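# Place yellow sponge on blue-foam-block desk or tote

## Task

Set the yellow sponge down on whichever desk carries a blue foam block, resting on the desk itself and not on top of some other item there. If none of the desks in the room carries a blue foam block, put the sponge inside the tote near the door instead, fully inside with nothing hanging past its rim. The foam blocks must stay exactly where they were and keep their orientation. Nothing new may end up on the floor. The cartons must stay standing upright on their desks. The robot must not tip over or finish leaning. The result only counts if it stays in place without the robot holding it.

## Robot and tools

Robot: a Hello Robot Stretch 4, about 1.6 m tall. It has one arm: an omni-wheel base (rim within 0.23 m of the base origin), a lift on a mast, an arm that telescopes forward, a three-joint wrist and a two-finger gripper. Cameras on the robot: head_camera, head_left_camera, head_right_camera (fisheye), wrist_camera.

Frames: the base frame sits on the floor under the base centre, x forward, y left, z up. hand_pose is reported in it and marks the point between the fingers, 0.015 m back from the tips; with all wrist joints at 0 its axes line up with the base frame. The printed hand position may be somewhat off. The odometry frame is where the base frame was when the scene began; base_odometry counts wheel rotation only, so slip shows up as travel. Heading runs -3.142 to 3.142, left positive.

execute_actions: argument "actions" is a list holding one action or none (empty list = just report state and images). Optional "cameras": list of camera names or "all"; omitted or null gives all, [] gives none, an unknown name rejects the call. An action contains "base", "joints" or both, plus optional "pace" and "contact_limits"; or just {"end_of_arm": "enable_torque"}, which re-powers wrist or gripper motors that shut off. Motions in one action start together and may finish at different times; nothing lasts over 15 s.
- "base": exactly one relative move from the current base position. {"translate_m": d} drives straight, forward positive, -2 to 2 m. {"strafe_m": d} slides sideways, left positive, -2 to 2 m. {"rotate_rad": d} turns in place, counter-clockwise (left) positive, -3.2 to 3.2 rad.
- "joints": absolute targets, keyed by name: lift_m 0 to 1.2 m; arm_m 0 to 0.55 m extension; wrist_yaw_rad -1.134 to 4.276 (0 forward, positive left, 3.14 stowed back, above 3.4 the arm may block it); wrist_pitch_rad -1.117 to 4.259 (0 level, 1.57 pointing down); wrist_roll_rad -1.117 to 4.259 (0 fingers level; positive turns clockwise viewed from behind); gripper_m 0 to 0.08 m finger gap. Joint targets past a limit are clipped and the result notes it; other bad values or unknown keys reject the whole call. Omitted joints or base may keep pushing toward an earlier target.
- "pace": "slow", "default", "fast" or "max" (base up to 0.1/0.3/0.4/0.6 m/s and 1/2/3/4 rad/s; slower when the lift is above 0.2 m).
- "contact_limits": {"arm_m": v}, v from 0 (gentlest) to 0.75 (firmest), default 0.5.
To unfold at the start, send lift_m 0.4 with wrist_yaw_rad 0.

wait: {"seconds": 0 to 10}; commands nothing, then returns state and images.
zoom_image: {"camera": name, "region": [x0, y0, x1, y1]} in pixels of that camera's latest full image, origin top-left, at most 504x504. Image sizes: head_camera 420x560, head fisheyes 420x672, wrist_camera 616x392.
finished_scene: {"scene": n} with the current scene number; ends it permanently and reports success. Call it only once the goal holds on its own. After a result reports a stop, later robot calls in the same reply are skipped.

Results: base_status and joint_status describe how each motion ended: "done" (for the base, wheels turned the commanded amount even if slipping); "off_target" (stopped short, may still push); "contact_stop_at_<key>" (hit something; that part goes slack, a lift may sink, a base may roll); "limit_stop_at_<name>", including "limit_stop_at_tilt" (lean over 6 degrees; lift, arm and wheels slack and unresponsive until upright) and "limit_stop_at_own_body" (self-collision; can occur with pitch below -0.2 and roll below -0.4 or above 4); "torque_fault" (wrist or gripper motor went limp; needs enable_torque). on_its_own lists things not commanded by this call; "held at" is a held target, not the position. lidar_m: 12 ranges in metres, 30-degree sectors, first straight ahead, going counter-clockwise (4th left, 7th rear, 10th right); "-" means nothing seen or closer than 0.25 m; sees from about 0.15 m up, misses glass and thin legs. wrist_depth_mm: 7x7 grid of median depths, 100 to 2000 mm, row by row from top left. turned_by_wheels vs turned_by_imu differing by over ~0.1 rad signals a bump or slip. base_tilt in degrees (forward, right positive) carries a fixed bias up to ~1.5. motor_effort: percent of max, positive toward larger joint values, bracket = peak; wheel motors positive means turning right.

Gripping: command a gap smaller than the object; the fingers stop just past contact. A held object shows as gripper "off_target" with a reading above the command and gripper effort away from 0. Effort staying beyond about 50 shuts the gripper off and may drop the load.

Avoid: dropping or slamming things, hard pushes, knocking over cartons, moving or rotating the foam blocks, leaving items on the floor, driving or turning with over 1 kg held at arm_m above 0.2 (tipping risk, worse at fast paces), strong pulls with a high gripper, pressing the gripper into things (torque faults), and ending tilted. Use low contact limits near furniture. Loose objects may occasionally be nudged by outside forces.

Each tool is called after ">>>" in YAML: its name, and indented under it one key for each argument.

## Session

>>> execute_actions:
  actions: []

Scene clock: 0.00 s.
base_odometry: x=+0.000 y=+0.000 heading=+0.000 (m, m, rad; odometry frame)
turned_by_wheels: +0.000 (rad since the last result)
turned_by_imu: +0.000 (rad since the last result)
base_tilt: forward=+0.1 right=-0.2 (deg)
lidar_m: 1.25 1.38 1.31 1.28 1.38 1.36 1.34 1.47 1.85 1.81 1.22 0.97
base_status: not commanded
joint_positions: lift_m=+0.211 arm_m=+0.002 wrist_yaw_rad=+3.044 wrist_pitch_rad=+0.019 wrist_roll_rad=+0.003 gripper_m=+0.040
joint_status: not commanded
motor_effort: lift_m=+20 arm_m=-1 wrist_yaw_rad=-2 wrist_pitch_rad=-10 wrist_roll_rad=+0 gripper_m=+2 wheel_0=-1 wheel_1=-1 wheel_2=+1 (%)
hand_pose: x=-0.0301 y=+0.1078 z=+0.3848 quat_wxyz=(+0.049, -0.009, +0.002, +0.999) (m; base frame)
wrist_depth_mm: - 139 - - - - - / - 139 1618 1661 - - - / 109 138 1983 - - - - / 133 155 - - - - - / - - - - - - - / 1397 1499 1537 1576 1661 1661 1708 / 991 - 132 1025 106 1118 1098
pictures: head_camera, head_left_camera, head_right_camera, wrist_camera
Images, in order (width x height): head_camera 420x560, head_left_camera 420x672, head_right_camera 420x672, wrist_camera 616x392.

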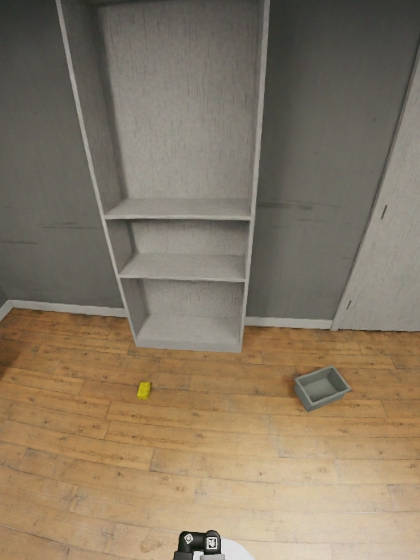

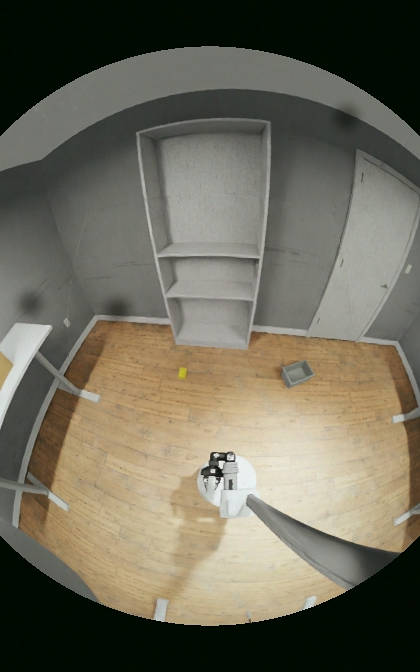

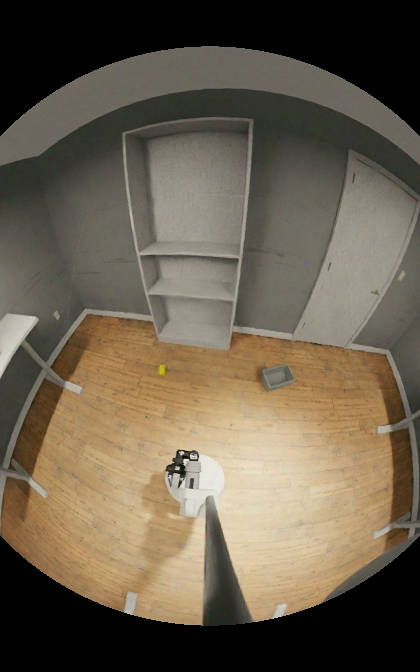

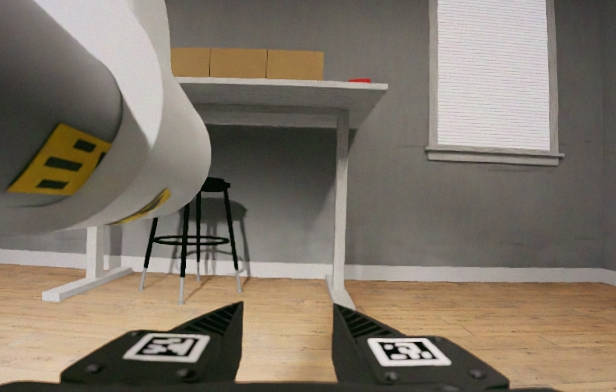

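>>> execute_actions:
  actions:
    - {"base":{"strafe_m":0.54},"joints":{"lift_m":0.4,"wrist_yaw_rad":0,"wrist_pitch_rad":1.57,"gripper_m":0.08},"pace":"fast"}
  cameras: []

>>> execute_actions:
  actions:
    - {"base":{"translate_m":0.35},"joints":{"arm_m":0.35},"pace":"fast"}
  cameras: ["wrist_camera"]

Scene clock: 10.17 s.
base_odometry: x=+0.000 y=+0.540 heading=+0.000 (m, m, rad; odometry frame)
turned_by_wheels: +0.000 (rad since the last result)
turned_by_imu: +0.002 (rad since the last result)
base_tilt: forward=+0.0 right=-0.2 (deg)
lidar_m: 1.33 0.98 0.74 0.74 0.81 2.05 1.37 1.41 2.39 2.35 1.37 1.36
base_status: done
joint_positions: lift_m=+0.400 arm_m=+0.002 wrist_yaw_rad=+0.000 wrist_pitch_rad=+1.570 wrist_roll_rad=+0.003 gripper_m=+0.080
joint_status: all done
motor_effort: lift_m=+24(26) arm_m=-1(1) wrist_yaw_rad=-2(6) wrist_pitch_rad=-1(6) wrist_roll_rad=-1(0) gripper_m=+1(0) wheel_0=+2(13) wheel_1=+0(12) wheel_2=+0(2) (%)
hand_pose: x=+0.1731 y=-0.0874 z=+0.3652 quat_wxyz=(+0.707, +0.001, +0.707, -0.001) (m; base frame)
wrist_depth_mm: 508 517 525 530 535 539 549 / 508 512 521 530 535 539 549 / 504 512 521 525 530 539 544 / 504 508 517 521 525 535 539 / 500 307 301 517 521 530 539 / 291 293 296 301 521 530 535 / - - 294 298 135 - -
pictures: none
No camera images: the call's "cameras" was empty. Leave "cameras" out to get every camera's image.

Scene clock: 12.33 s.
base_odometry: x=+0.350 y=+0.540 heading=+0.001 (m, m, rad; odometry frame)
turned_by_wheels: +0.000 (rad since the last result)
turned_by_imu: -0.001 (rad since the last result)
base_tilt: forward=+0.0 right=-0.3 (deg)
lidar_m: 0.98 1.40 0.72 0.67 0.76 1.16 1.97 1.80 2.46 2.42 1.21 1.00
base_status: done
joint_positions: lift_m=+0.400 arm_m=+0.349 wrist_yaw_rad=+0.000 wrist_pitch_rad=+1.570 wrist_roll_rad=+0.003 gripper_m=+0.080
joint_status: all done
motor_effort: lift_m=+24(24) arm_m=+4(4) wrist_yaw_rad=-4(4) wrist_pitch_rad=-1(3) wrist_roll_rad=+0(0) gripper_m=+1(3) wheel_0=+1(8) wheel_1=+3(6) wheel_2=+2(16) (%)
hand_pose: x=+0.5204 y=-0.0874 z=+0.3652 quat_wxyz=(+0.707, +0.001, +0.707, -0.001) (m; base frame)
wrist_depth_mm: 508 517 521 530 535 544 549 / 504 512 512 525 530 539 544 / 504 508 517 517 530 535 539 / 504 508 517 517 525 530 539 / 496 504 508 517 521 530 535 / 496 500 508 512 521 525 535 / - - 504 512 135 - -
pictures: wrist_camera
Images, in order (width x height): wrist_camera 616x392.

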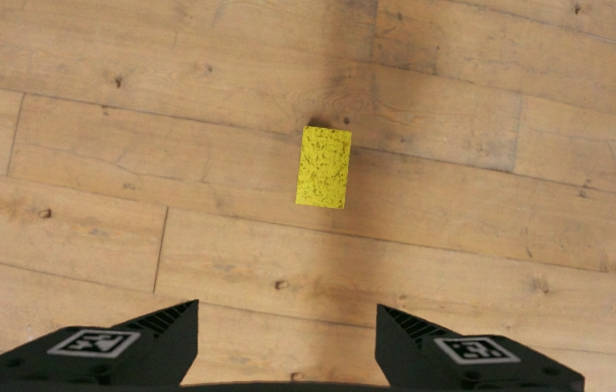

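>>> execute_actions:
  actions:
    - {"base":{"strafe_m":-0.044},"joints":{"arm_m":0.457,"wrist_roll_rad":0.1,"lift_m":0.12}}
  cameras: ["wrist_camera"]

Scene clock: 18.83 s.
base_odometry: x=+0.350 y=+0.496 heading=+0.001 (m, m, rad; odometry frame)
turned_by_wheels: +0.000 (rad since the last result)
turned_by_imu: +0.001 (rad since the last result)
base_tilt: forward=+0.1 right=-0.2 (deg)
lidar_m: 0.96 1.42 0.74 0.73 0.78 1.23 1.98 1.81 2.41 2.37 1.17 1.00
base_status: done
joint_positions: lift_m=+0.120 arm_m=+0.456 wrist_yaw_rad=+0.000 wrist_pitch_rad=+1.570 wrist_roll_rad=+0.100 gripper_m=+0.080
joint_status: all done
motor_effort: lift_m=+15(21) arm_m=+4(5) wrist_yaw_rad=+0(3) wrist_pitch_rad=-2(2) wrist_roll_rad=+0(4) gripper_m=-1(1) wheel_0=+1(7) wheel_1=-2(14) wheel_2=+0(2) (%)
hand_pose: x=+0.6273 y=-0.0874 z=+0.0859 quat_wxyz=(+0.706, +0.035, +0.706, -0.035) (m; base frame)
wrist_depth_mm: 231 234 236 239 243 246 249 / 230 232 235 237 241 245 247 / 229 231 235 237 240 243 245 / 228 230 232 236 238 241 243 / 225 229 189 189 237 240 242 / 225 227 186 188 236 238 241 / - - 186 187 135 - -
pictures: wrist_camera
Images, in order (width x height): wrist_camera 616x392.

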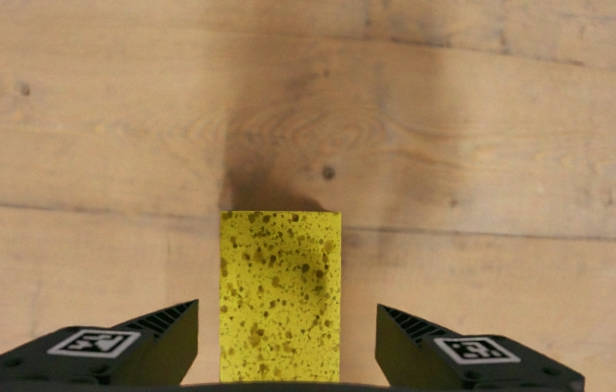

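>>> execute_actions:
  actions:
    - {"joints":{"lift_m":0.06}}
  cameras: []

>>> execute_actions:
  actions:
    - {"joints":{"gripper_m":0.045}}
  cameras: []

>>> execute_actions:
  actions:
    - {"joints":{"lift_m":0.3,"arm_m":0.1}}
  cameras: []

>>> execute_actions:
  actions:
    - {"base":{"rotate_rad":1.45},"joints":{"lift_m":1.2,"wrist_roll_rad":0,"wrist_pitch_rad":0.8,"arm_m":0.02}}
  cameras: ["head_left_camera","head_right_camera","wrist_camera"]

Scene clock: 27.77 s.
base_odometry: x=+0.350 y=+0.496 heading=+0.001 (m, m, rad; odometry frame)
turned_by_wheels: +0.000 (rad since the last result)
turned_by_imu: +0.001 (rad since the last result)
base_tilt: forward=+0.0 right=-0.2 (deg)
lidar_m: 0.96 1.39 0.76 0.75 0.81 1.21 1.97 1.82 2.41 2.37 1.16 1.00
base_status: not commanded
joint_positions: lift_m=+0.060 arm_m=+0.456 wrist_yaw_rad=+0.000 wrist_pitch_rad=+1.570 wrist_roll_rad=+0.100 gripper_m=+0.080
joint_status: all done
motor_effort: lift_m=+15(14) arm_m=+4(4) wrist_yaw_rad=-2(4) wrist_pitch_rad=-2(3) wrist_roll_rad=+2(1) gripper_m=+1(1) wheel_0=+1(1) wheel_1=-2(2) wheel_2=+0(0) (%)
hand_pose: x=+0.6273 y=-0.0874 z=+0.0259 quat_wxyz=(+0.706, +0.035, +0.706, -0.035) (m; base frame)
wrist_depth_mm: 172 174 176 178 180 182 - / 171 173 175 177 179 181 183 / 170 172 174 176 178 180 182 / 169 171 173 175 177 179 181 / 168 170 128 129 176 179 180 / 167 168 127 128 175 177 179 / - - 126 128 129 - -
pictures: none
No camera images: the call's "cameras" was empty. Leave "cameras" out to get every camera's image.

Scene clock: 28.77 s.
base_odometry: x=+0.350 y=+0.496 heading=+0.001 (m, m, rad; odometry frame)
turned_by_wheels: +0.000 (rad since the last result)
turned_by_imu: +0.000 (rad since the last result)
base_tilt: forward=+0.1 right=-0.2 (deg)
lidar_m: 0.97 1.40 0.76 0.74 0.80 1.23 1.99 1.80 2.40 2.36 1.15 1.01
base_status: not commanded
joint_positions: lift_m=+0.060 arm_m=+0.456 wrist_yaw_rad=+0.000 wrist_pitch_rad=+1.570 wrist_roll_rad=+0.100 gripper_m=+0.060
joint_status: gripper_m off_target (ended at +0.060, target +0.045)
on_its_own: gripper_m is held at +0.055, not at your +0.045, by its contact guard: the fingers met something
motor_effort: lift_m=+14(15) arm_m=+4(4) wrist_yaw_rad=-1(1) wrist_pitch_rad=-2(2) wrist_roll_rad=+0(0) gripper_m=-35(37) wheel_0=+1(1) wheel_1=-2(2) wheel_2=+0(0) (%)
hand_pose: x=+0.6273 y=-0.0874 z=+0.0259 quat_wxyz=(+0.706, +0.035, +0.706, -0.035) (m; base frame)
wrist_depth_mm: 172 174 176 178 180 182 - / 171 173 175 177 179 181 183 / 170 172 174 176 178 180 182 / 169 171 173 175 177 179 181 / 168 170 128 129 176 178 180 / 167 169 127 128 175 178 179 / - - 126 128 116 177 -
pictures: none
No camera images: the call's "cameras" was empty. Leave "cameras" out to get every camera's image.

Scene clock: 30.93 s.
base_odometry: x=+0.350 y=+0.496 heading=+0.001 (m, m, rad; odometry frame)
turned_by_wheels: +0.000 (rad since the last result)
turned_by_imu: +0.000 (rad since the last result)
base_tilt: forward=+0.1 right=-0.2 (deg)
lidar_m: 0.96 1.38 0.75 0.73 0.81 1.21 1.96 1.81 2.42 2.34 1.18 1.00
base_status: not commanded
joint_positions: lift_m=+0.300 arm_m=+0.101 wrist_yaw_rad=+0.000 wrist_pitch_rad=+1.570 wrist_roll_rad=+0.100 gripper_m=+0.060
joint_status: all done
on_its_own: gripper_m is held at +0.055, not at your +0.045, by its contact guard: the fingers met something
motor_effort: lift_m=+25(26) arm_m=-4(5) wrist_yaw_rad=+0(2) wrist_pitch_rad=-3(3) wrist_roll_rad=+0(3) gripper_m=-35(35) wheel_0=+1(1) wheel_1=-2(2) wheel_2=+0(0) (%)
hand_pose: x=+0.2717 y=-0.0874 z=+0.2651 quat_wxyz=(+0.706, +0.035, +0.706, -0.035) (m; base frame)
wrist_depth_mm: 413 415 421 427 433 436 439 / 410 413 418 424 427 436 439 / 404 410 415 418 424 430 436 / 402 407 413 415 424 427 436 / 402 407 128 129 421 427 430 / 397 402 127 128 421 427 430 / - - 126 128 116 424 427
pictures: none
No camera images: the call's "cameras" was empty. Leave "cameras" out to get every camera's image.

Scene clock: 35.20 s.
base_odometry: x=+0.350 y=+0.496 heading=+1.450 (m, m, rad; odometry frame)
turned_by_wheels: +1.449 (rad since the last result)
turned_by_imu: +1.476 (rad since the last result)
base_tilt: forward=+0.1 right=-0.2 (deg)
lidar_m: 0.72 0.76 1.09 1.62 1.69 2.51 3.23 1.19 1.03 0.97 1.35 0.76
base_status: done
joint_positions: lift_m=+1.199 arm_m=+0.021 wrist_yaw_rad=+0.000 wrist_pitch_rad=+0.802 wrist_roll_rad=+0.000 gripper_m=+0.060
joint_status: all done
on_its_own: gripper_m is held at +0.055, not at your +0.045, by its contact guard: the fingers met something
motor_effort: lift_m=+25(27) arm_m=-4(5) wrist_yaw_rad=-3(1) wrist_pitch_rad=-7(11) wrist_roll_rad=+0(1) gripper_m=-35(35) wheel_0=-1(5) wheel_1=-3(9) wheel_2=-3(10) (%)
hand_pose: x=+0.3395 y=-0.0874 z=+1.2248 quat_wxyz=(+0.921, +0.000, +0.391, +0.000) (m; base frame)
wrist_depth_mm: 654 661 759 1160 1255 1255 1255 / 707 715 778 904 1336 1397 1397 / 691 699 715 732 809 1618 1537 / 1808 1863 1808 1255 1863 1808 1661 / 1618 1661 128 129 1708 1808 1661 / 1464 1464 127 128 1537 1576 1537 / - - 126 128 116 1430 1430
pictures: head_left_camera, head_right_camera, wrist_camera
Images, in order (width x height): head_left_camera 420x672, head_right_camera 420x672, wrist_camera 616x392.

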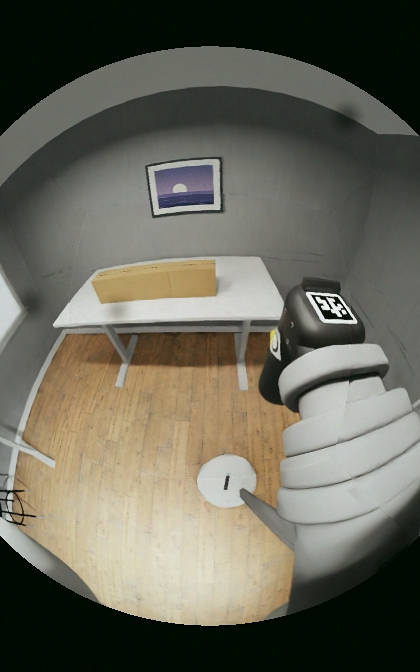

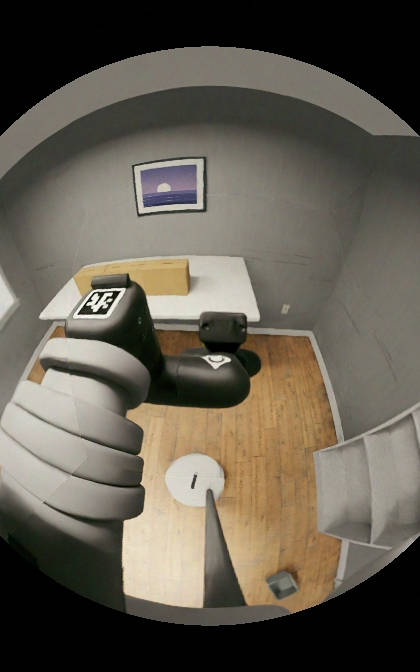

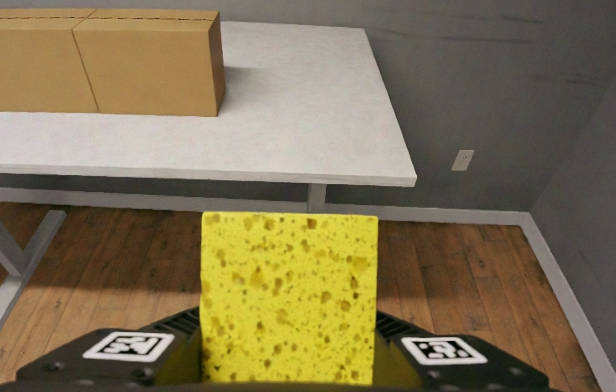

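>>> execute_actions:
  actions:
    - {"base":{"translate_m":0.3},"joints":{"arm_m":0.55,"wrist_yaw_rad":1.5,"wrist_pitch_rad":0.75}}
  cameras: ["wrist_camera"]

Scene clock: 44.57 s.
base_odometry: x=+0.386 y=+0.794 heading=+1.450 (m, m, rad; odometry frame)
turned_by_wheels: +0.000 (rad since the last result)
turned_by_imu: +0.000 (rad since the last result)
base_tilt: forward=+0.1 right=-0.2 (deg)
lidar_m: 0.42 0.45 0.63 1.69 1.69 2.38 3.54 1.44 1.01 0.98 1.34 0.47
base_status: done
joint_positions: lift_m=+1.199 arm_m=+0.549 wrist_yaw_rad=+1.500 wrist_pitch_rad=+0.752 wrist_roll_rad=+0.000 gripper_m=+0.060
joint_status: all done
on_its_own: gripper_m is held at +0.055, not at your +0.045, by its contact guard: the fingers met something
motor_effort: lift_m=+24(24) arm_m=+4(5) wrist_yaw_rad=-1(1) wrist_pitch_rad=-8(12) wrist_roll_rad=+1(2) gripper_m=-35(35) wheel_0=+1(6) wheel_1=+4(8) wheel_2=-2(10) (%)
hand_pose: x=+0.8183 y=+0.1487 z=+1.2324 quat_wxyz=(+0.681, -0.250, +0.269, +0.634) (m; base frame)
wrist_depth_mm: - - - - 1397 798 580 / - - 597 1025 1060 798 585 / - 477 484 798 820 788 585 / 1983 362 382 634 668 683 591 / 521 307 128 129 549 580 574 / 268 267 127 129 477 496 500 / - - 126 128 116 445 449
pictures: wrist_camera
Images, in order (width x height): wrist_camera 616x392.

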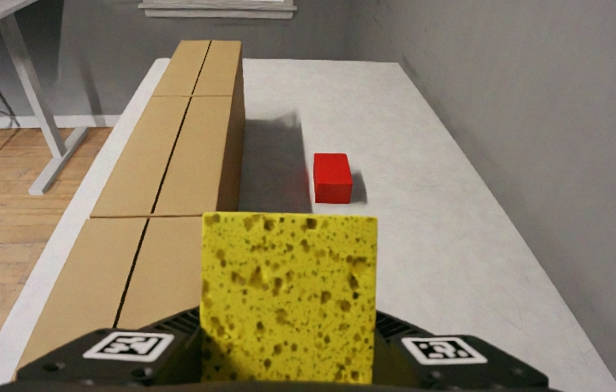

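>>> execute_actions:
  actions:
    - {"joints":{"wrist_pitch_rad":1.35}}
  cameras: ["wrist_camera"]

>>> execute_actions:
  actions:
    - {"base":{"translate_m":-0.45},"joints":{"arm_m":0.02,"wrist_yaw_rad":0,"wrist_pitch_rad":0.6}}
  cameras: []

>>> execute_actions:
  actions:
    - {"base":{"rotate_rad":1.55}}
  cameras: ["head_left_camera","wrist_camera"]

Scene clock: 51.00 s.
base_odometry: x=+0.386 y=+0.794 heading=+1.450 (m, m, rad; odometry frame)
turned_by_wheels: +0.000 (rad since the last result)
turned_by_imu: +0.001 (rad since the last result)
base_tilt: forward=+0.0 right=-0.2 (deg)
lidar_m: 0.44 0.44 0.66 1.73 1.69 2.39 3.54 1.42 1.02 0.99 1.36 0.47
base_status: not commanded
joint_positions: lift_m=+1.199 arm_m=+0.549 wrist_yaw_rad=+1.500 wrist_pitch_rad=+1.351 wrist_roll_rad=+0.000 gripper_m=+0.060
joint_status: all done
on_its_own: gripper_m is held at +0.055, not at your +0.045, by its contact guard: the fingers met something
motor_effort: lift_m=+24(25) arm_m=+4(4) wrist_yaw_rad=-3(2) wrist_pitch_rad=-4(6) wrist_roll_rad=-1(0) gripper_m=-35(36) wheel_0=+1(1) wheel_1=+3(4) wheel_2=-2(2) (%)
hand_pose: x=+0.8106 y=+0.0401 z=+1.1702 quat_wxyz=(+0.571, -0.426, +0.457, +0.532) (m; base frame)
wrist_depth_mm: 224 227 314 445 455 462 473 / 214 217 310 430 433 442 452 / 206 207 303 410 413 421 427 / 196 199 247 392 397 404 410 / 191 194 128 129 379 387 392 / 349 353 128 128 366 373 375 / - - 126 128 116 359 362
pictures: wrist_camera
Images, in order (width x height): wrist_camera 616x392.

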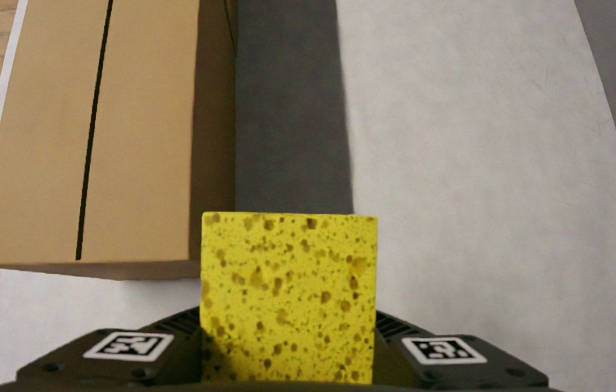

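Scene clock: 54.00 s.
base_odometry: x=+0.332 y=+0.347 heading=+1.450 (m, m, rad; odometry frame)
turned_by_wheels: +0.000 (rad since the last result)
turned_by_imu: +0.003 (rad since the last result)
base_tilt: forward=+0.0 right=-0.2 (deg)
lidar_m: 0.87 0.91 1.28 1.64 1.69 2.38 3.05 1.05 1.05 0.97 1.01 0.94
base_status: done
joint_positions: lift_m=+1.200 arm_m=+0.021 wrist_yaw_rad=+0.000 wrist_pitch_rad=+0.603 wrist_roll_rad=+0.000 gripper_m=+0.060
joint_status: all done
on_its_own: gripper_m is held at +0.055, not at your +0.045, by its contact guard: the fingers met something
motor_effort: lift_m=+24(25) arm_m=-4(6) wrist_yaw_rad=+0(5) wrist_pitch_rad=-10(15) wrist_roll_rad=+0(1) gripper_m=-36(34) wheel_0=-1(5) wheel_1=-3(8) wheel_2=+2(10) (%)
hand_pose: x=+0.3668 y=-0.0875 z=+1.2572 quat_wxyz=(+0.955, +0.000, +0.297, +0.000) (m; base frame)
wrist_depth_mm: 1336 1366 1336 1366 1366 1366 1336 / 854 878 1430 1430 1464 1464 1464 / 878 878 904 1098 1618 1618 1576 / 842 820 809 831 1708 1756 1708 / 1863 1983 128 129 1921 1983 1708 / 1661 1708 127 128 1756 1808 1618 / - - 126 128 116 1618 1537
pictures: none
No camera images: the call's "cameras" was empty. Leave "cameras" out to get every camera's image.

Scene clock: 56.83 s.
base_odometry: x=+0.332 y=+0.347 heading=+2.999 (m, m, rad; odometry frame)
turned_by_wheels: +1.549 (rad since the last result)
turned_by_imu: +1.577 (rad since the last result)
base_tilt: forward=+0.1 right=-0.1 (deg)
lidar_m: 1.61 1.70 2.32 2.21 1.03 1.04 0.98 1.04 0.98 0.87 0.94 1.26
base_status: done
joint_positions: lift_m=+1.200 arm_m=+0.021 wrist_yaw_rad=+0.000 wrist_pitch_rad=+0.603 wrist_roll_rad=+0.000 gripper_m=+0.060
joint_status: not commanded
on_its_own: gripper_m is held at +0.055, not at your +0.045, by its contact guard: the fingers met something
motor_effort: lift_m=+24(24) arm_m=-4(4) wrist_yaw_rad=-2(0) wrist_pitch_rad=-7(8) wrist_roll_rad=-1(3) gripper_m=-36(38) wheel_0=-4(6) wheel_1=-7(8) wheel_2=-5(8) (%)
hand_pose: x=+0.3668 y=-0.0874 z=+1.2572 quat_wxyz=(+0.955, +0.000, +0.297, +0.000) (m; base frame)
wrist_depth_mm: 1708 1708 1983 - - - - / 1430 1464 1499 - - - - / - - - - - - - / - - - - - - - / - - 128 129 - - - / 1661 1708 127 129 1756 1863 1863 / - - 126 128 116 1618 1499
pictures: head_left_camera, wrist_camera
Images, in order (width x height): head_left_camera 420x672, wrist_camera 616x392.

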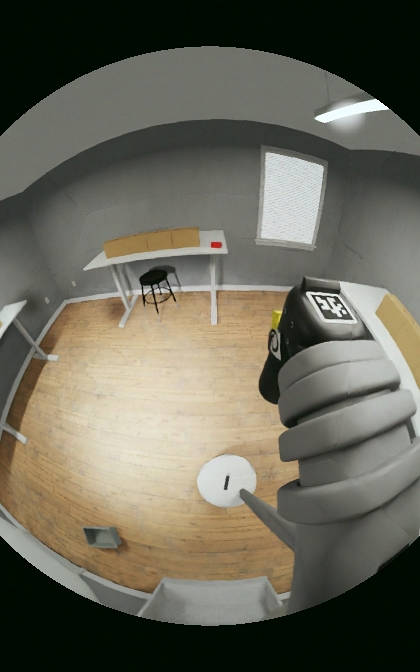

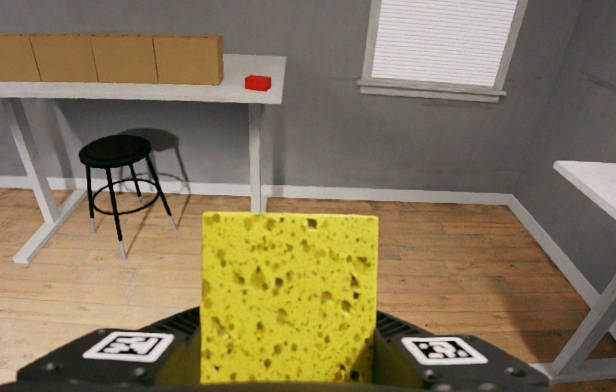

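Even better offset; drive straight.

>>> execute_actions:
  actions:
    - {"base":{"translate_m":1.2},"joints":{"arm_m":0.55,"wrist_yaw_rad":1.5,"wrist_pitch_rad":0.75}}
  cameras: ["wrist_camera"]

>>> execute_actions:
  actions:
    - {"joints":{"wrist_pitch_rad":1.2}}
  cameras: ["wrist_camera"]

Scene clock: 68.20 s.
base_odometry: x=-0.856 y=+0.518 heading=+2.999 (m, m, rad; odometry frame)
turned_by_wheels: +0.000 (rad since the last result)
turned_by_imu: -0.004 (rad since the last result)
base_tilt: forward=+0.1 right=-0.3 (deg)
lidar_m: 0.40 0.45 0.63 2.20 2.30 2.00 2.19 1.32 0.90 0.85 1.72 1.25
base_status: done
joint_positions: lift_m=+1.200 arm_m=+0.549 wrist_yaw_rad=+1.500 wrist_pitch_rad=+0.752 wrist_roll_rad=+0.000 gripper_m=+0.060
joint_status: all done
on_its_own: gripper_m is held at +0.055, not at your +0.045, by its contact guard: the fingers met something
motor_effort: lift_m=+24(24) arm_m=+4(6) wrist_yaw_rad=-2(3) wrist_pitch_rad=-9(7) wrist_roll_rad=+1(1) gripper_m=-36(34) wheel_0=+0(5) wheel_1=+3(4) wheel_2=+0(11) (%)
hand_pose: x=+0.8184 y=+0.1487 z=+1.2324 quat_wxyz=(+0.681, -0.250, +0.269, +0.634) (m; base frame)
wrist_depth_mm: - - 904 1661 1229 715 530 / - 585 904 1025 1042 723 539 / - 436 723 798 820 732 544 / 355 366 621 654 668 661 544 / 301 322 128 129 549 574 549 / 282 289 127 128 477 496 508 / - - 126 128 115 445 449
pictures: wrist_camera
Images, in order (width x height): wrist_camera 616x392.

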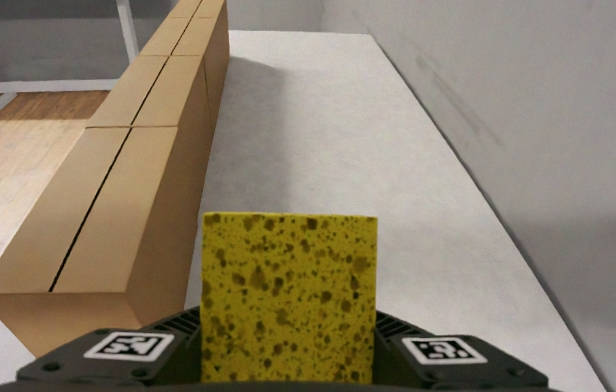

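Scene clock: 69.03 s.
base_odometry: x=-0.856 y=+0.518 heading=+2.999 (m, m, rad; odometry frame)
turned_by_wheels: +0.000 (rad since the last result)
turned_by_imu: +0.000 (rad since the last result)
base_tilt: forward=+0.1 right=-0.3 (deg)
lidar_m: 0.41 0.44 0.61 2.20 2.33 2.01 2.20 1.33 0.91 0.86 1.75 1.27
base_status: not commanded
joint_positions: lift_m=+1.200 arm_m=+0.549 wrist_yaw_rad=+1.500 wrist_pitch_rad=+1.201 wrist_roll_rad=+0.000 gripper_m=+0.060
joint_status: all done
on_its_own: gripper_m is held at +0.055, not at your +0.045, by its contact guard: the fingers met something
motor_effort: lift_m=+24(24) arm_m=+4(4) wrist_yaw_rad=+2(0) wrist_pitch_rad=-4(5) wrist_roll_rad=+0(0) gripper_m=-36(34) wheel_0=+0(0) wheel_1=+3(3) wheel_2=+0(0) (%)
hand_pose: x=+0.8128 y=+0.0705 z=+1.1795 quat_wxyz=(+0.604, -0.385, +0.413, +0.562) (m; base frame)
wrist_depth_mm: 271 281 517 535 539 559 549 / 256 274 484 492 500 512 521 / 306 330 449 459 466 473 484 / 402 404 418 427 433 439 445 / 382 387 128 129 402 413 415 / 345 364 127 129 377 384 389 / - - 126 128 116 366 368
pictures: wrist_camera
Images, in order (width x height): wrist_camera 616x392.

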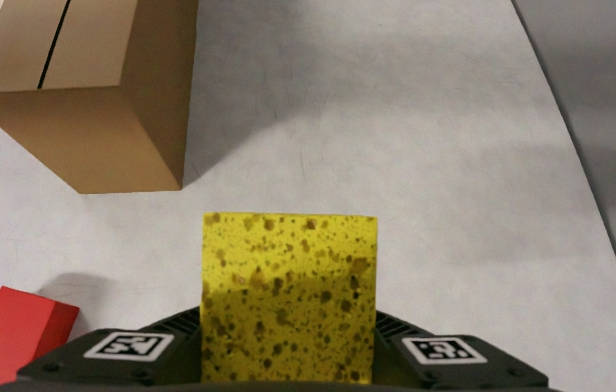

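>>> execute_actions:
  actions:
    - {"base":{"translate_m":-0.3},"joints":{"arm_m":0.02,"wrist_yaw_rad":0,"wrist_pitch_rad":0.6}}
  cameras: []

>>> execute_actions:
  actions:
    - {"base":{"rotate_rad":1.55}}
  cameras: ["head_left_camera","wrist_camera"]

Scene clock: 76.43 s.
base_odometry: x=-0.559 y=+0.475 heading=+2.999 (m, m, rad; odometry frame)
turned_by_wheels: +0.000 (rad since the last result)
turned_by_imu: +0.003 (rad since the last result)
base_tilt: forward=+0.1 right=-0.2 (deg)
lidar_m: 0.73 0.76 1.03 2.21 2.29 1.74 1.88 1.34 0.91 0.85 0.88 1.56
base_status: done
joint_positions: lift_m=+1.200 arm_m=+0.021 wrist_yaw_rad=+0.000 wrist_pitch_rad=+0.603 wrist_roll_rad=+0.000 gripper_m=+0.060
joint_status: all done
on_its_own: gripper_m is held at +0.055, not at your +0.045, by its contact guard: the fingers met something
motor_effort: lift_m=+24(23) arm_m=-4(6) wrist_yaw_rad=-1(7) wrist_pitch_rad=-8(13) wrist_roll_rad=+0(1) gripper_m=-35(36) wheel_0=-1(11) wheel_1=-3(7) wheel_2=+1(11) (%)
hand_pose: x=+0.3668 y=-0.0875 z=+1.2572 quat_wxyz=(+0.955, +0.000, +0.297, +0.000) (m; base frame)
wrist_depth_mm: 1182 1160 1182 1182 1182 1182 1229 / 1229 1255 1308 1281 1308 1308 1281 / 654 732 1060 1397 1430 1430 1430 / 707 732 788 1499 1576 1576 1576 / 668 668 128 129 1708 1756 1808 / 1537 1708 127 129 1756 1808 1863 / - - 126 128 116 1661 1618
pictures: none
No camera images: the call's "cameras" was empty. Leave "cameras" out to get every camera's image.

Scene clock: 79.27 s.
base_odometry: x=-0.559 y=+0.475 heading=-1.735 (m, m, rad; odometry frame)
turned_by_wheels: +1.549 (rad since the last result)
turned_by_imu: +1.577 (rad since the last result)
base_tilt: forward=+0.0 right=-0.2 (deg)
lidar_m: 2.20 2.30 1.73 1.86 1.31 0.92 0.84 0.93 1.53 0.73 0.76 1.03
base_status: done
joint_positions: lift_m=+1.200 arm_m=+0.021 wrist_yaw_rad=+0.000 wrist_pitch_rad=+0.603 wrist_roll_rad=+0.000 gripper_m=+0.060
joint_status: not commanded
on_its_own: gripper_m is held at +0.055, not at your +0.045, by its contact guard: the fingers met something
motor_effort: lift_m=+24(24) arm_m=-4(4) wrist_yaw_rad=-1(2) wrist_pitch_rad=-7(10) wrist_roll_rad=+0(1) gripper_m=-35(37) wheel_0=-3(4) wheel_1=-5(9) wheel_2=-4(7) (%)
hand_pose: x=+0.3669 y=-0.0874 z=+1.2572 quat_wxyz=(+0.955, +0.000, +0.297, +0.000) (m; base frame)
wrist_depth_mm: - 1983 1983 - - - 1863 / - - - - - - 1921 / - - - - - - 1008 / - - - - - - 917 / 1983 - 128 129 - - 1756 / 1661 1756 127 128 1708 1756 1756 / - - 126 128 116 1661 1308
pictures: head_left_camera, wrist_camera
Images, in order (width x height): head_left_camera 420x672, wrist_camera 616x392.

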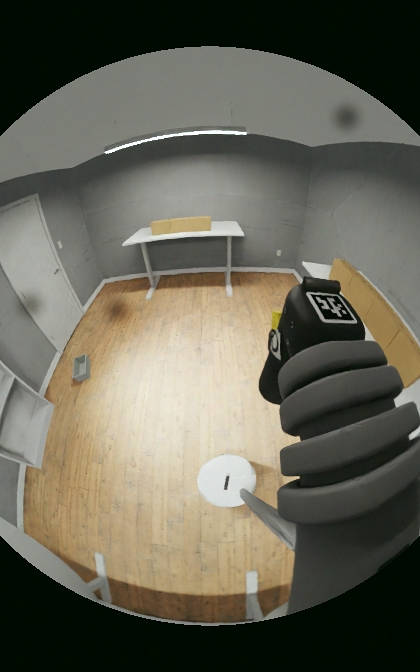

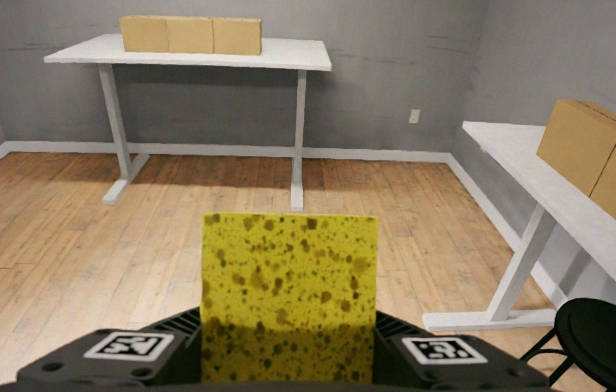

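>>> execute_actions:
  actions:
    - {"base":{"translate_m":1.78},"joints":{"arm_m":0.55,"wrist_yaw_rad":1.5,"wrist_pitch_rad":0.75}}
  cameras: ["wrist_camera"]

>>> execute_actions:
  actions:
    - {"joints":{"wrist_pitch_rad":1.3}}
  cameras: ["wrist_camera"]

Scene clock: 92.70 s.
base_odometry: x=-0.851 y=-1.281 heading=-1.735 (m, m, rad; odometry frame)
turned_by_wheels: +0.000 (rad since the last result)
turned_by_imu: -0.007 (rad since the last result)
base_tilt: forward=+0.1 right=-0.2 (deg)
lidar_m: 0.42 0.45 0.62 2.23 1.73 2.68 3.58 0.98 0.71 0.97 1.48 0.45
base_status: done
joint_positions: lift_m=+1.200 arm_m=+0.549 wrist_yaw_rad=+1.500 wrist_pitch_rad=+0.752 wrist_roll_rad=+0.000 gripper_m=+0.060
joint_status: all done
on_its_own: gripper_m is held at +0.055, not at your +0.045, by its contact guard: the fingers met something
motor_effort: lift_m=+24(24) arm_m=+4(3) wrist_yaw_rad=-3(2) wrist_pitch_rad=-9(8) wrist_roll_rad=+1(1) gripper_m=-36(36) wheel_0=+1(5) wheel_1=+2(8) wheel_2=+0(18) (%)
hand_pose: x=+0.8184 y=+0.1487 z=+1.2324 quat_wxyz=(+0.681, -0.250, +0.269, +0.634) (m; base frame)
wrist_depth_mm: - - - - 1229 759 559 / - 627 732 1025 1042 768 569 / - 436 723 798 820 768 580 / 1921 359 564 661 668 699 585 / 301 309 128 129 549 574 569 / 262 268 127 129 477 496 521 / - - 126 128 116 445 445
pictures: wrist_camera
Images, in order (width x height): wrist_camera 616x392.

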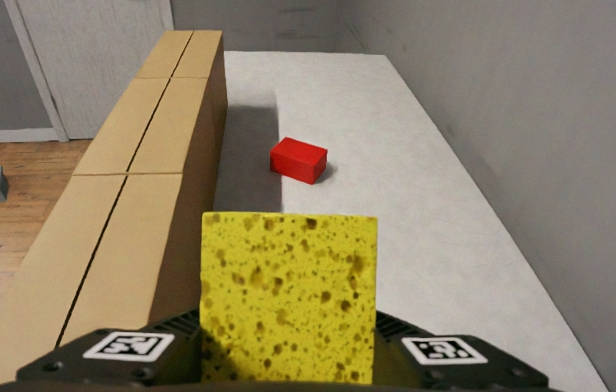

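Scene clock: 93.57 s.
base_odometry: x=-0.851 y=-1.281 heading=-1.735 (m, m, rad; odometry frame)
turned_by_wheels: +0.000 (rad since the last result)
turned_by_imu: +0.000 (rad since the last result)
base_tilt: forward=+0.1 right=-0.2 (deg)
lidar_m: 0.41 0.45 0.63 2.22 1.74 2.67 3.57 1.02 0.72 0.96 1.49 0.46
base_status: not commanded
joint_positions: lift_m=+1.200 arm_m=+0.549 wrist_yaw_rad=+1.500 wrist_pitch_rad=+1.301 wrist_roll_rad=+0.000 gripper_m=+0.060
joint_status: all done
on_its_own: gripper_m is held at +0.055, not at your +0.045, by its contact guard: the fingers met something
motor_effort: lift_m=+24(24) arm_m=+4(4) wrist_yaw_rad=-1(1) wrist_pitch_rad=-4(7) wrist_roll_rad=+0(0) gripper_m=-35(35) wheel_0=+1(1) wheel_1=+3(3) wheel_2=+0(0) (%)
hand_pose: x=+0.8114 y=+0.0504 z=+1.1728 quat_wxyz=(+0.582, -0.413, +0.443, +0.542) (m; base frame)
wrist_depth_mm: 238 241 462 469 480 488 504 / 225 232 436 445 452 462 473 / 213 220 413 424 433 439 442 / 246 260 394 404 407 413 418 / 366 370 128 129 387 394 399 / 353 355 127 129 368 375 379 / - - 126 128 116 362 364
pictures: wrist_camera
Images, in order (width x height): wrist_camera 616x392.

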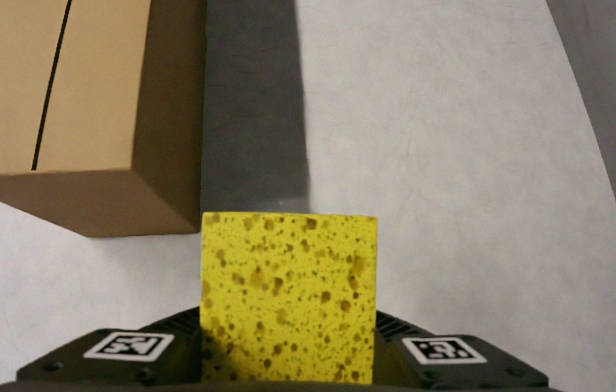

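>>> execute_actions:
  actions:
    - {"base":{"translate_m":-0.2},"joints":{"arm_m":0.1,"wrist_yaw_rad":0,"wrist_pitch_rad":1.0}}
  cameras: []

>>> execute_actions:
  actions:
    - {"base":{"rotate_rad":1.95},"joints":{"wrist_pitch_rad":1.57}}
  cameras: []

>>> execute_actions:
  actions:
    - {"base":{"translate_m":0.8},"joints":{"lift_m":0.5}}
  cameras: ["head_camera"]

Scene clock: 103.93 s.
base_odometry: x=-0.818 y=-1.084 heading=-1.735 (m, m, rad; odometry frame)
turned_by_wheels: +0.000 (rad since the last result)
turned_by_imu: +0.002 (rad since the last result)
base_tilt: forward=+0.0 right=-0.2 (deg)
lidar_m: 0.62 0.66 0.89 2.24 1.67 2.67 3.35 1.00 0.71 0.66 1.47 0.65
base_status: done
joint_positions: lift_m=+1.200 arm_m=+0.101 wrist_yaw_rad=+0.000 wrist_pitch_rad=+1.002 wrist_roll_rad=+0.000 gripper_m=+0.060
joint_status: all done
on_its_own: gripper_m is held at +0.055, not at your +0.045, by its contact guard: the fingers met something
motor_effort: lift_m=+24(23) arm_m=-4(5) wrist_yaw_rad=+0(10) wrist_pitch_rad=-6(10) wrist_roll_rad=+0(1) gripper_m=-34(36) wheel_0=-1(7) wheel_1=-4(10) wheel_2=+0(13) (%)
hand_pose: x=+0.3862 y=-0.0874 z=+1.1986 quat_wxyz=(+0.877, +0.000, +0.480, +0.000) (m; base frame)
wrist_depth_mm: 473 500 707 723 1229 1255 1255 / 544 564 621 634 1366 1430 1430 / 525 530 544 554 597 1708 1661 / 1576 1576 517 517 1708 1756 1708 / 1430 1464 128 129 1537 1576 1618 / 1308 1336 127 128 1397 1397 1464 / - - 126 128 116 1336 1336
pictures: none
No camera images: the call's "cameras" was empty. Leave "cameras" out to get every camera's image.

Scene clock: 107.17 s.
base_odometry: x=-0.818 y=-1.084 heading=+0.214 (m, m, rad; odometry frame)
turned_by_wheels: +1.949 (rad since the last result)
turned_by_imu: +1.985 (rad since the last result)
base_tilt: forward=+0.0 right=-0.2 (deg)
lidar_m: 1.65 2.42 2.44 1.21 0.77 0.66 1.47 1.65 0.63 0.64 0.80 2.23
base_status: done
joint_positions: lift_m=+1.200 arm_m=+0.101 wrist_yaw_rad=+0.000 wrist_pitch_rad=+1.570 wrist_roll_rad=+0.000 gripper_m=+0.060
joint_status: all done
on_its_own: gripper_m is held at +0.055, not at your +0.045, by its contact guard: the fingers met something
motor_effort: lift_m=+23(24) arm_m=-4(4) wrist_yaw_rad=+0(1) wrist_pitch_rad=-1(4) wrist_roll_rad=+0(1) gripper_m=-34(35) wheel_0=-3(5) wheel_1=-5(9) wheel_2=-4(7) (%)
hand_pose: x=+0.2718 y=-0.0874 z=+1.1651 quat_wxyz=(+0.707, +0.000, +0.707, +0.000) (m; base frame)
wrist_depth_mm: 1308 1336 1336 1366 1397 1430 1397 / 1308 1336 1336 1366 1366 1397 1397 / 1281 1308 1366 1336 1366 1397 1397 / 1281 1308 1336 1366 1366 1397 1397 / 1281 1308 128 129 1366 1366 1366 / 1281 1281 128 129 1366 1366 1366 / - - 126 128 116 1366 1366
pictures: none
No camera images: the call's "cameras" was empty. Leave "cameras" out to get every camera's image.

Scene clock: 111.30 s.
base_odometry: x=-0.036 y=-0.914 heading=+0.214 (m, m, rad; odometry frame)
turned_by_wheels: +0.000 (rad since the last result)
turned_by_imu: -0.003 (rad since the last result)
base_tilt: forward=+0.0 right=-0.2 (deg)
lidar_m: 0.85 1.46 2.19 2.22 1.60 1.40 1.40 1.01 0.90 0.92 1.64 1.46
base_status: done
joint_positions: lift_m=+0.500 arm_m=+0.101 wrist_yaw_rad=+0.000 wrist_pitch_rad=+1.570 wrist_roll_rad=+0.000 gripper_m=+0.060
joint_status: all done
on_its_own: gripper_m is held at +0.055, not at your +0.045, by its contact guard: the fingers met something
motor_effort: lift_m=+15(21) arm_m=-4(4) wrist_yaw_rad=-2(1) wrist_pitch_rad=+0(3) wrist_roll_rad=+0(0) gripper_m=-36(36) wheel_0=+1(9) wheel_1=+3(10) wheel_2=-1(12) (%)
hand_pose: x=+0.2717 y=-0.0874 z=+0.4659 quat_wxyz=(+0.707, +0.000, +0.707, +0.000) (m; base frame)
wrist_depth_mm: 615 615 627 634 647 654 661 / 609 609 621 634 634 647 654 / 603 615 621 627 634 640 654 / 603 609 615 627 634 640 647 / 597 603 128 129 627 640 640 / 597 597 127 128 627 627 640 / - - 126 128 116 634 634
pictures: head_camera
Images, in order (width x height): head_camera 420x560.

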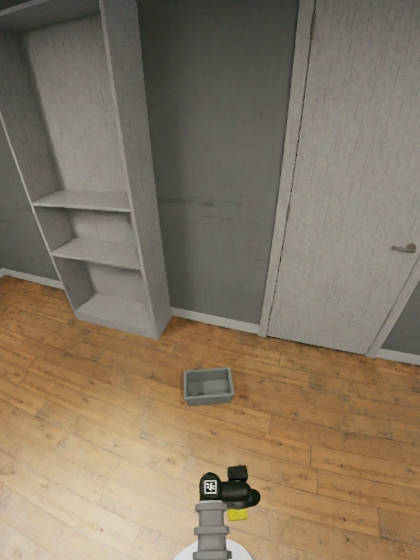

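>>> execute_actions:
  actions:
    - {"base":{"strafe_m":0.12},"joints":{"wrist_roll_rad":1.52,"arm_m":0.43}}
  cameras: []

>>> execute_actions:
  actions:
    - {"base":{"translate_m":0.35},"joints":{"lift_m":0.3}}
  cameras: ["wrist_camera"]

Scene clock: 121.27 s.
base_odometry: x=-0.061 y=-0.797 heading=+0.214 (m, m, rad; odometry frame)
turned_by_wheels: +0.000 (rad since the last result)
turned_by_imu: +0.001 (rad since the last result)
base_tilt: forward=+0.1 right=-0.2 (deg)
lidar_m: 0.87 1.52 2.09 2.08 1.53 1.38 1.38 1.14 1.01 1.03 1.69 0.92
base_status: done
joint_positions: lift_m=+0.500 arm_m=+0.429 wrist_yaw_rad=+0.000 wrist_pitch_rad=+1.570 wrist_roll_rad=+1.520 gripper_m=+0.060
joint_status: all done
on_its_own: gripper_m is held at +0.055, not at your +0.045, by its contact guard: the fingers met something
motor_effort: lift_m=+15(15) arm_m=+4(5) wrist_yaw_rad=-3(3) wrist_pitch_rad=-1(4) wrist_roll_rad=+4(5) gripper_m=-35(36) wheel_0=+0(6) wheel_1=+1(11) wheel_2=+0(2) (%)
hand_pose: x=+0.6003 y=-0.0874 z=+0.4659 quat_wxyz=(+0.513, +0.487, +0.512, -0.487) (m; base frame)
wrist_depth_mm: 609 615 621 627 634 640 640 / 603 615 621 621 634 640 647 / 603 609 615 621 627 634 640 / 597 609 615 621 627 634 640 / 597 609 128 129 627 634 591 / 591 603 127 129 621 627 525 / - - 126 128 116 627 512
pictures: none
No camera images: the call's "cameras" was empty. Leave "cameras" out to get every camera's image.

Scene clock: 123.90 s.
base_odometry: x=+0.280 y=-0.722 heading=+0.215 (m, m, rad; odometry frame)
turned_by_wheels: +0.001 (rad since the last result)
turned_by_imu: -0.001 (rad since the last result)
base_tilt: forward=+0.1 right=-0.2 (deg)
lidar_m: 0.50 1.13 1.97 1.96 1.97 1.71 2.07 1.28 1.14 1.17 1.34 0.55
base_status: done
joint_positions: lift_m=+0.300 arm_m=+0.429 wrist_yaw_rad=+0.000 wrist_pitch_rad=+1.570 wrist_roll_rad=+1.520 gripper_m=+0.060
joint_status: all done
on_its_own: gripper_m is held at +0.055, not at your +0.045, by its contact guard: the fingers met something
motor_effort: lift_m=+15(16) arm_m=+4(4) wrist_yaw_rad=-1(4) wrist_pitch_rad=-1(2) wrist_roll_rad=+2(3) gripper_m=-36(33) wheel_0=+3(7) wheel_1=+4(13) wheel_2=+0(14) (%)
hand_pose: x=+0.6003 y=-0.0874 z=+0.2659 quat_wxyz=(+0.513, +0.487, +0.512, -0.487) (m; base frame)
wrist_depth_mm: 407 413 415 421 424 430 433 / 404 410 355 349 424 430 436 / 407 407 410 415 421 427 430 / 404 407 410 413 424 427 427 / 404 404 128 129 418 424 427 / 402 325 127 129 296 421 427 / - - 126 128 116 424 424
pictures: wrist_camera
Images, in order (width x height): wrist_camera 616x392.

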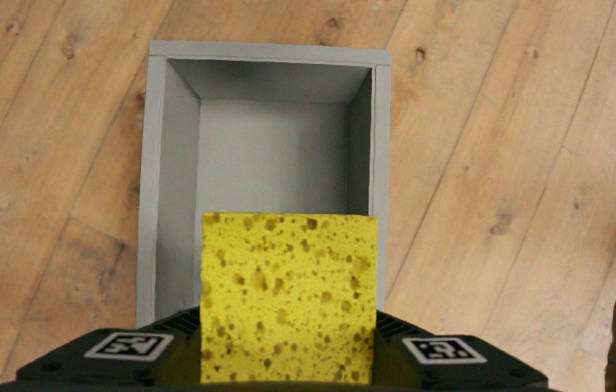

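>>> execute_actions:
  actions:
    - {"base":{"strafe_m":-0.03},"joints":{"arm_m":0.45,"wrist_roll_rad":1.56}}
  cameras: []

>>> execute_actions:
  actions:
    - {"joints":{"lift_m":0.072}}
  cameras: []

>>> execute_actions:
  actions:
    - {"joints":{"gripper_m":0.075}}
  cameras: []

>>> execute_actions:
  actions:
    - {"joints":{"lift_m":0.35}}
  cameras: ["wrist_camera"]

Scene clock: 135.40 s.
base_odometry: x=+0.287 y=-0.752 heading=+0.214 (m, m, rad; odometry frame)
turned_by_wheels: +0.000 (rad since the last result)
turned_by_imu: +0.001 (rad since the last result)
base_tilt: forward=+0.0 right=-0.2 (deg)
lidar_m: 0.50 1.10 1.99 2.00 1.95 1.72 2.08 1.24 1.11 1.11 1.34 0.55
base_status: done
joint_positions: lift_m=+0.300 arm_m=+0.449 wrist_yaw_rad=+0.000 wrist_pitch_rad=+1.570 wrist_roll_rad=+1.560 gripper_m=+0.060
joint_status: all done
on_its_own: gripper_m is held at +0.055, not at your +0.045, by its contact guard: the fingers met something
motor_effort: lift_m=+15(15) arm_m=+4(3) wrist_yaw_rad=+0(2) wrist_pitch_rad=-1(0) wrist_roll_rad=+4(7) gripper_m=-35(36) wheel_0=+2(8) wheel_1=-3(13) wheel_2=+0(2) (%)
hand_pose: x=+0.6203 y=-0.0874 z=+0.2659 quat_wxyz=(+0.503, +0.497, +0.503, -0.497) (m; base frame)
wrist_depth_mm: 407 413 415 421 424 430 433 / 407 410 314 315 424 427 433 / 404 410 397 413 418 427 430 / 404 407 394 413 415 427 427 / 404 407 128 129 314 424 427 / 402 404 127 129 296 421 427 / - - 126 128 116 421 424
pictures: none
No camera images: the call's "cameras" was empty. Leave "cameras" out to get every camera's image.

Scene clock: 137.43 s.
base_odometry: x=+0.287 y=-0.752 heading=+0.214 (m, m, rad; odometry frame)
turned_by_wheels: +0.000 (rad since the last result)
turned_by_imu: +0.000 (rad since the last result)
base_tilt: forward=+0.0 right=-0.2 (deg)
lidar_m: 0.53 1.11 2.01 1.99 1.96 1.73 2.05 1.26 1.12 1.13 1.32 0.57
base_status: not commanded
joint_positions: lift_m=+0.072 arm_m=+0.449 wrist_yaw_rad=+0.000 wrist_pitch_rad=+1.570 wrist_roll_rad=+1.560 gripper_m=+0.060
joint_status: all done
on_its_own: gripper_m is held at +0.055, not at your +0.045, by its contact guard: the fingers met something
motor_effort: lift_m=+14(14) arm_m=+4(4) wrist_yaw_rad=-1(1) wrist_pitch_rad=-1(1) wrist_roll_rad=+1(1) gripper_m=-36(35) wheel_0=+2(2) wheel_1=-2(3) wheel_2=+0(0) (%)
hand_pose: x=+0.6203 y=-0.0874 z=+0.0380 quat_wxyz=(+0.503, +0.497, +0.503, -0.497) (m; base frame)
wrist_depth_mm: 133 168 177 179 178 142 - / 135 181 183 185 186 144 - / 136 180 182 184 186 145 - / 136 180 181 183 185 145 - / 135 179 128 129 184 145 - / 135 178 127 128 183 144 - / - - 126 128 115 118 -
pictures: none
No camera images: the call's "cameras" was empty. Leave "cameras" out to get every camera's image.

Scene clock: 138.27 s.
base_odometry: x=+0.287 y=-0.752 heading=+0.214 (m, m, rad; odometry frame)
turned_by_wheels: +0.000 (rad since the last result)
turned_by_imu: +0.000 (rad since the last result)
base_tilt: forward=+0.0 right=-0.2 (deg)
lidar_m: 0.49 1.13 2.00 2.01 1.96 1.72 2.06 1.27 1.12 1.13 1.33 0.60
base_status: not commanded
joint_positions: lift_m=+0.072 arm_m=+0.449 wrist_yaw_rad=+0.000 wrist_pitch_rad=+1.570 wrist_roll_rad=+1.560 gripper_m=+0.075
joint_status: all done
motor_effort: lift_m=+14(15) arm_m=+4(4) wrist_yaw_rad=+0(2) wrist_pitch_rad=-2(2) wrist_roll_rad=+2(3) gripper_m=+0(33) wheel_0=+2(2) wheel_1=-3(2) wheel_2=+0(0) (%)
hand_pose: x=+0.6203 y=-0.0874 z=+0.0380 quat_wxyz=(+0.503, +0.497, +0.503, -0.497) (m; base frame)
wrist_depth_mm: 134 169 177 178 178 142 - / 135 181 183 185 187 144 - / 136 180 182 184 186 145 - / 136 180 181 183 185 145 - / 136 179 137 138 185 145 - / 134 175 136 137 183 144 - / - - 136 137 126 - -
pictures: none
No camera images: the call's "cameras" was empty. Leave "cameras" out to get every camera's image.

Scene clock: 140.47 s.
base_odometry: x=+0.287 y=-0.752 heading=+0.214 (m, m, rad; odometry frame)
turned_by_wheels: +0.000 (rad since the last result)
turned_by_imu: +0.001 (rad since the last result)
base_tilt: forward=+0.0 right=-0.2 (deg)
lidar_m: 0.51 1.10 2.00 2.02 1.95 1.72 2.05 1.27 1.11 1.10 1.35 0.52
base_status: not commanded
joint_positions: lift_m=+0.350 arm_m=+0.449 wrist_yaw_rad=+0.000 wrist_pitch_rad=+1.570 wrist_roll_rad=+1.560 gripper_m=+0.075
joint_status: all done
motor_effort: lift_m=+24(24) arm_m=+4(4) wrist_yaw_rad=-1(1) wrist_pitch_rad=-1(3) wrist_roll_rad=-3(2) gripper_m=+1(0) wheel_0=+2(2) wheel_1=-3(3) wheel_2=+0(0) (%)
hand_pose: x=+0.6203 y=-0.0874 z=+0.3151 quat_wxyz=(+0.503, +0.497, +0.503, -0.497) (m; base frame)
wrist_depth_mm: 459 462 466 469 477 484 488 / 455 459 462 469 477 480 484 / 455 459 397 466 469 477 480 / 452 459 459 462 469 477 480 / 452 455 459 415 469 477 480 / 449 452 455 459 433 473 477 / - - 392 439 126 - 477
pictures: wrist_camera
Images, in order (width x height): wrist_camera 616x392.

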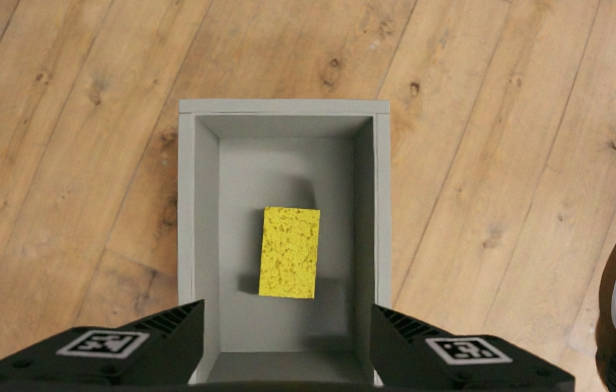

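>>> finished_scene:
  scene: 2

The scene is finished: the task was done.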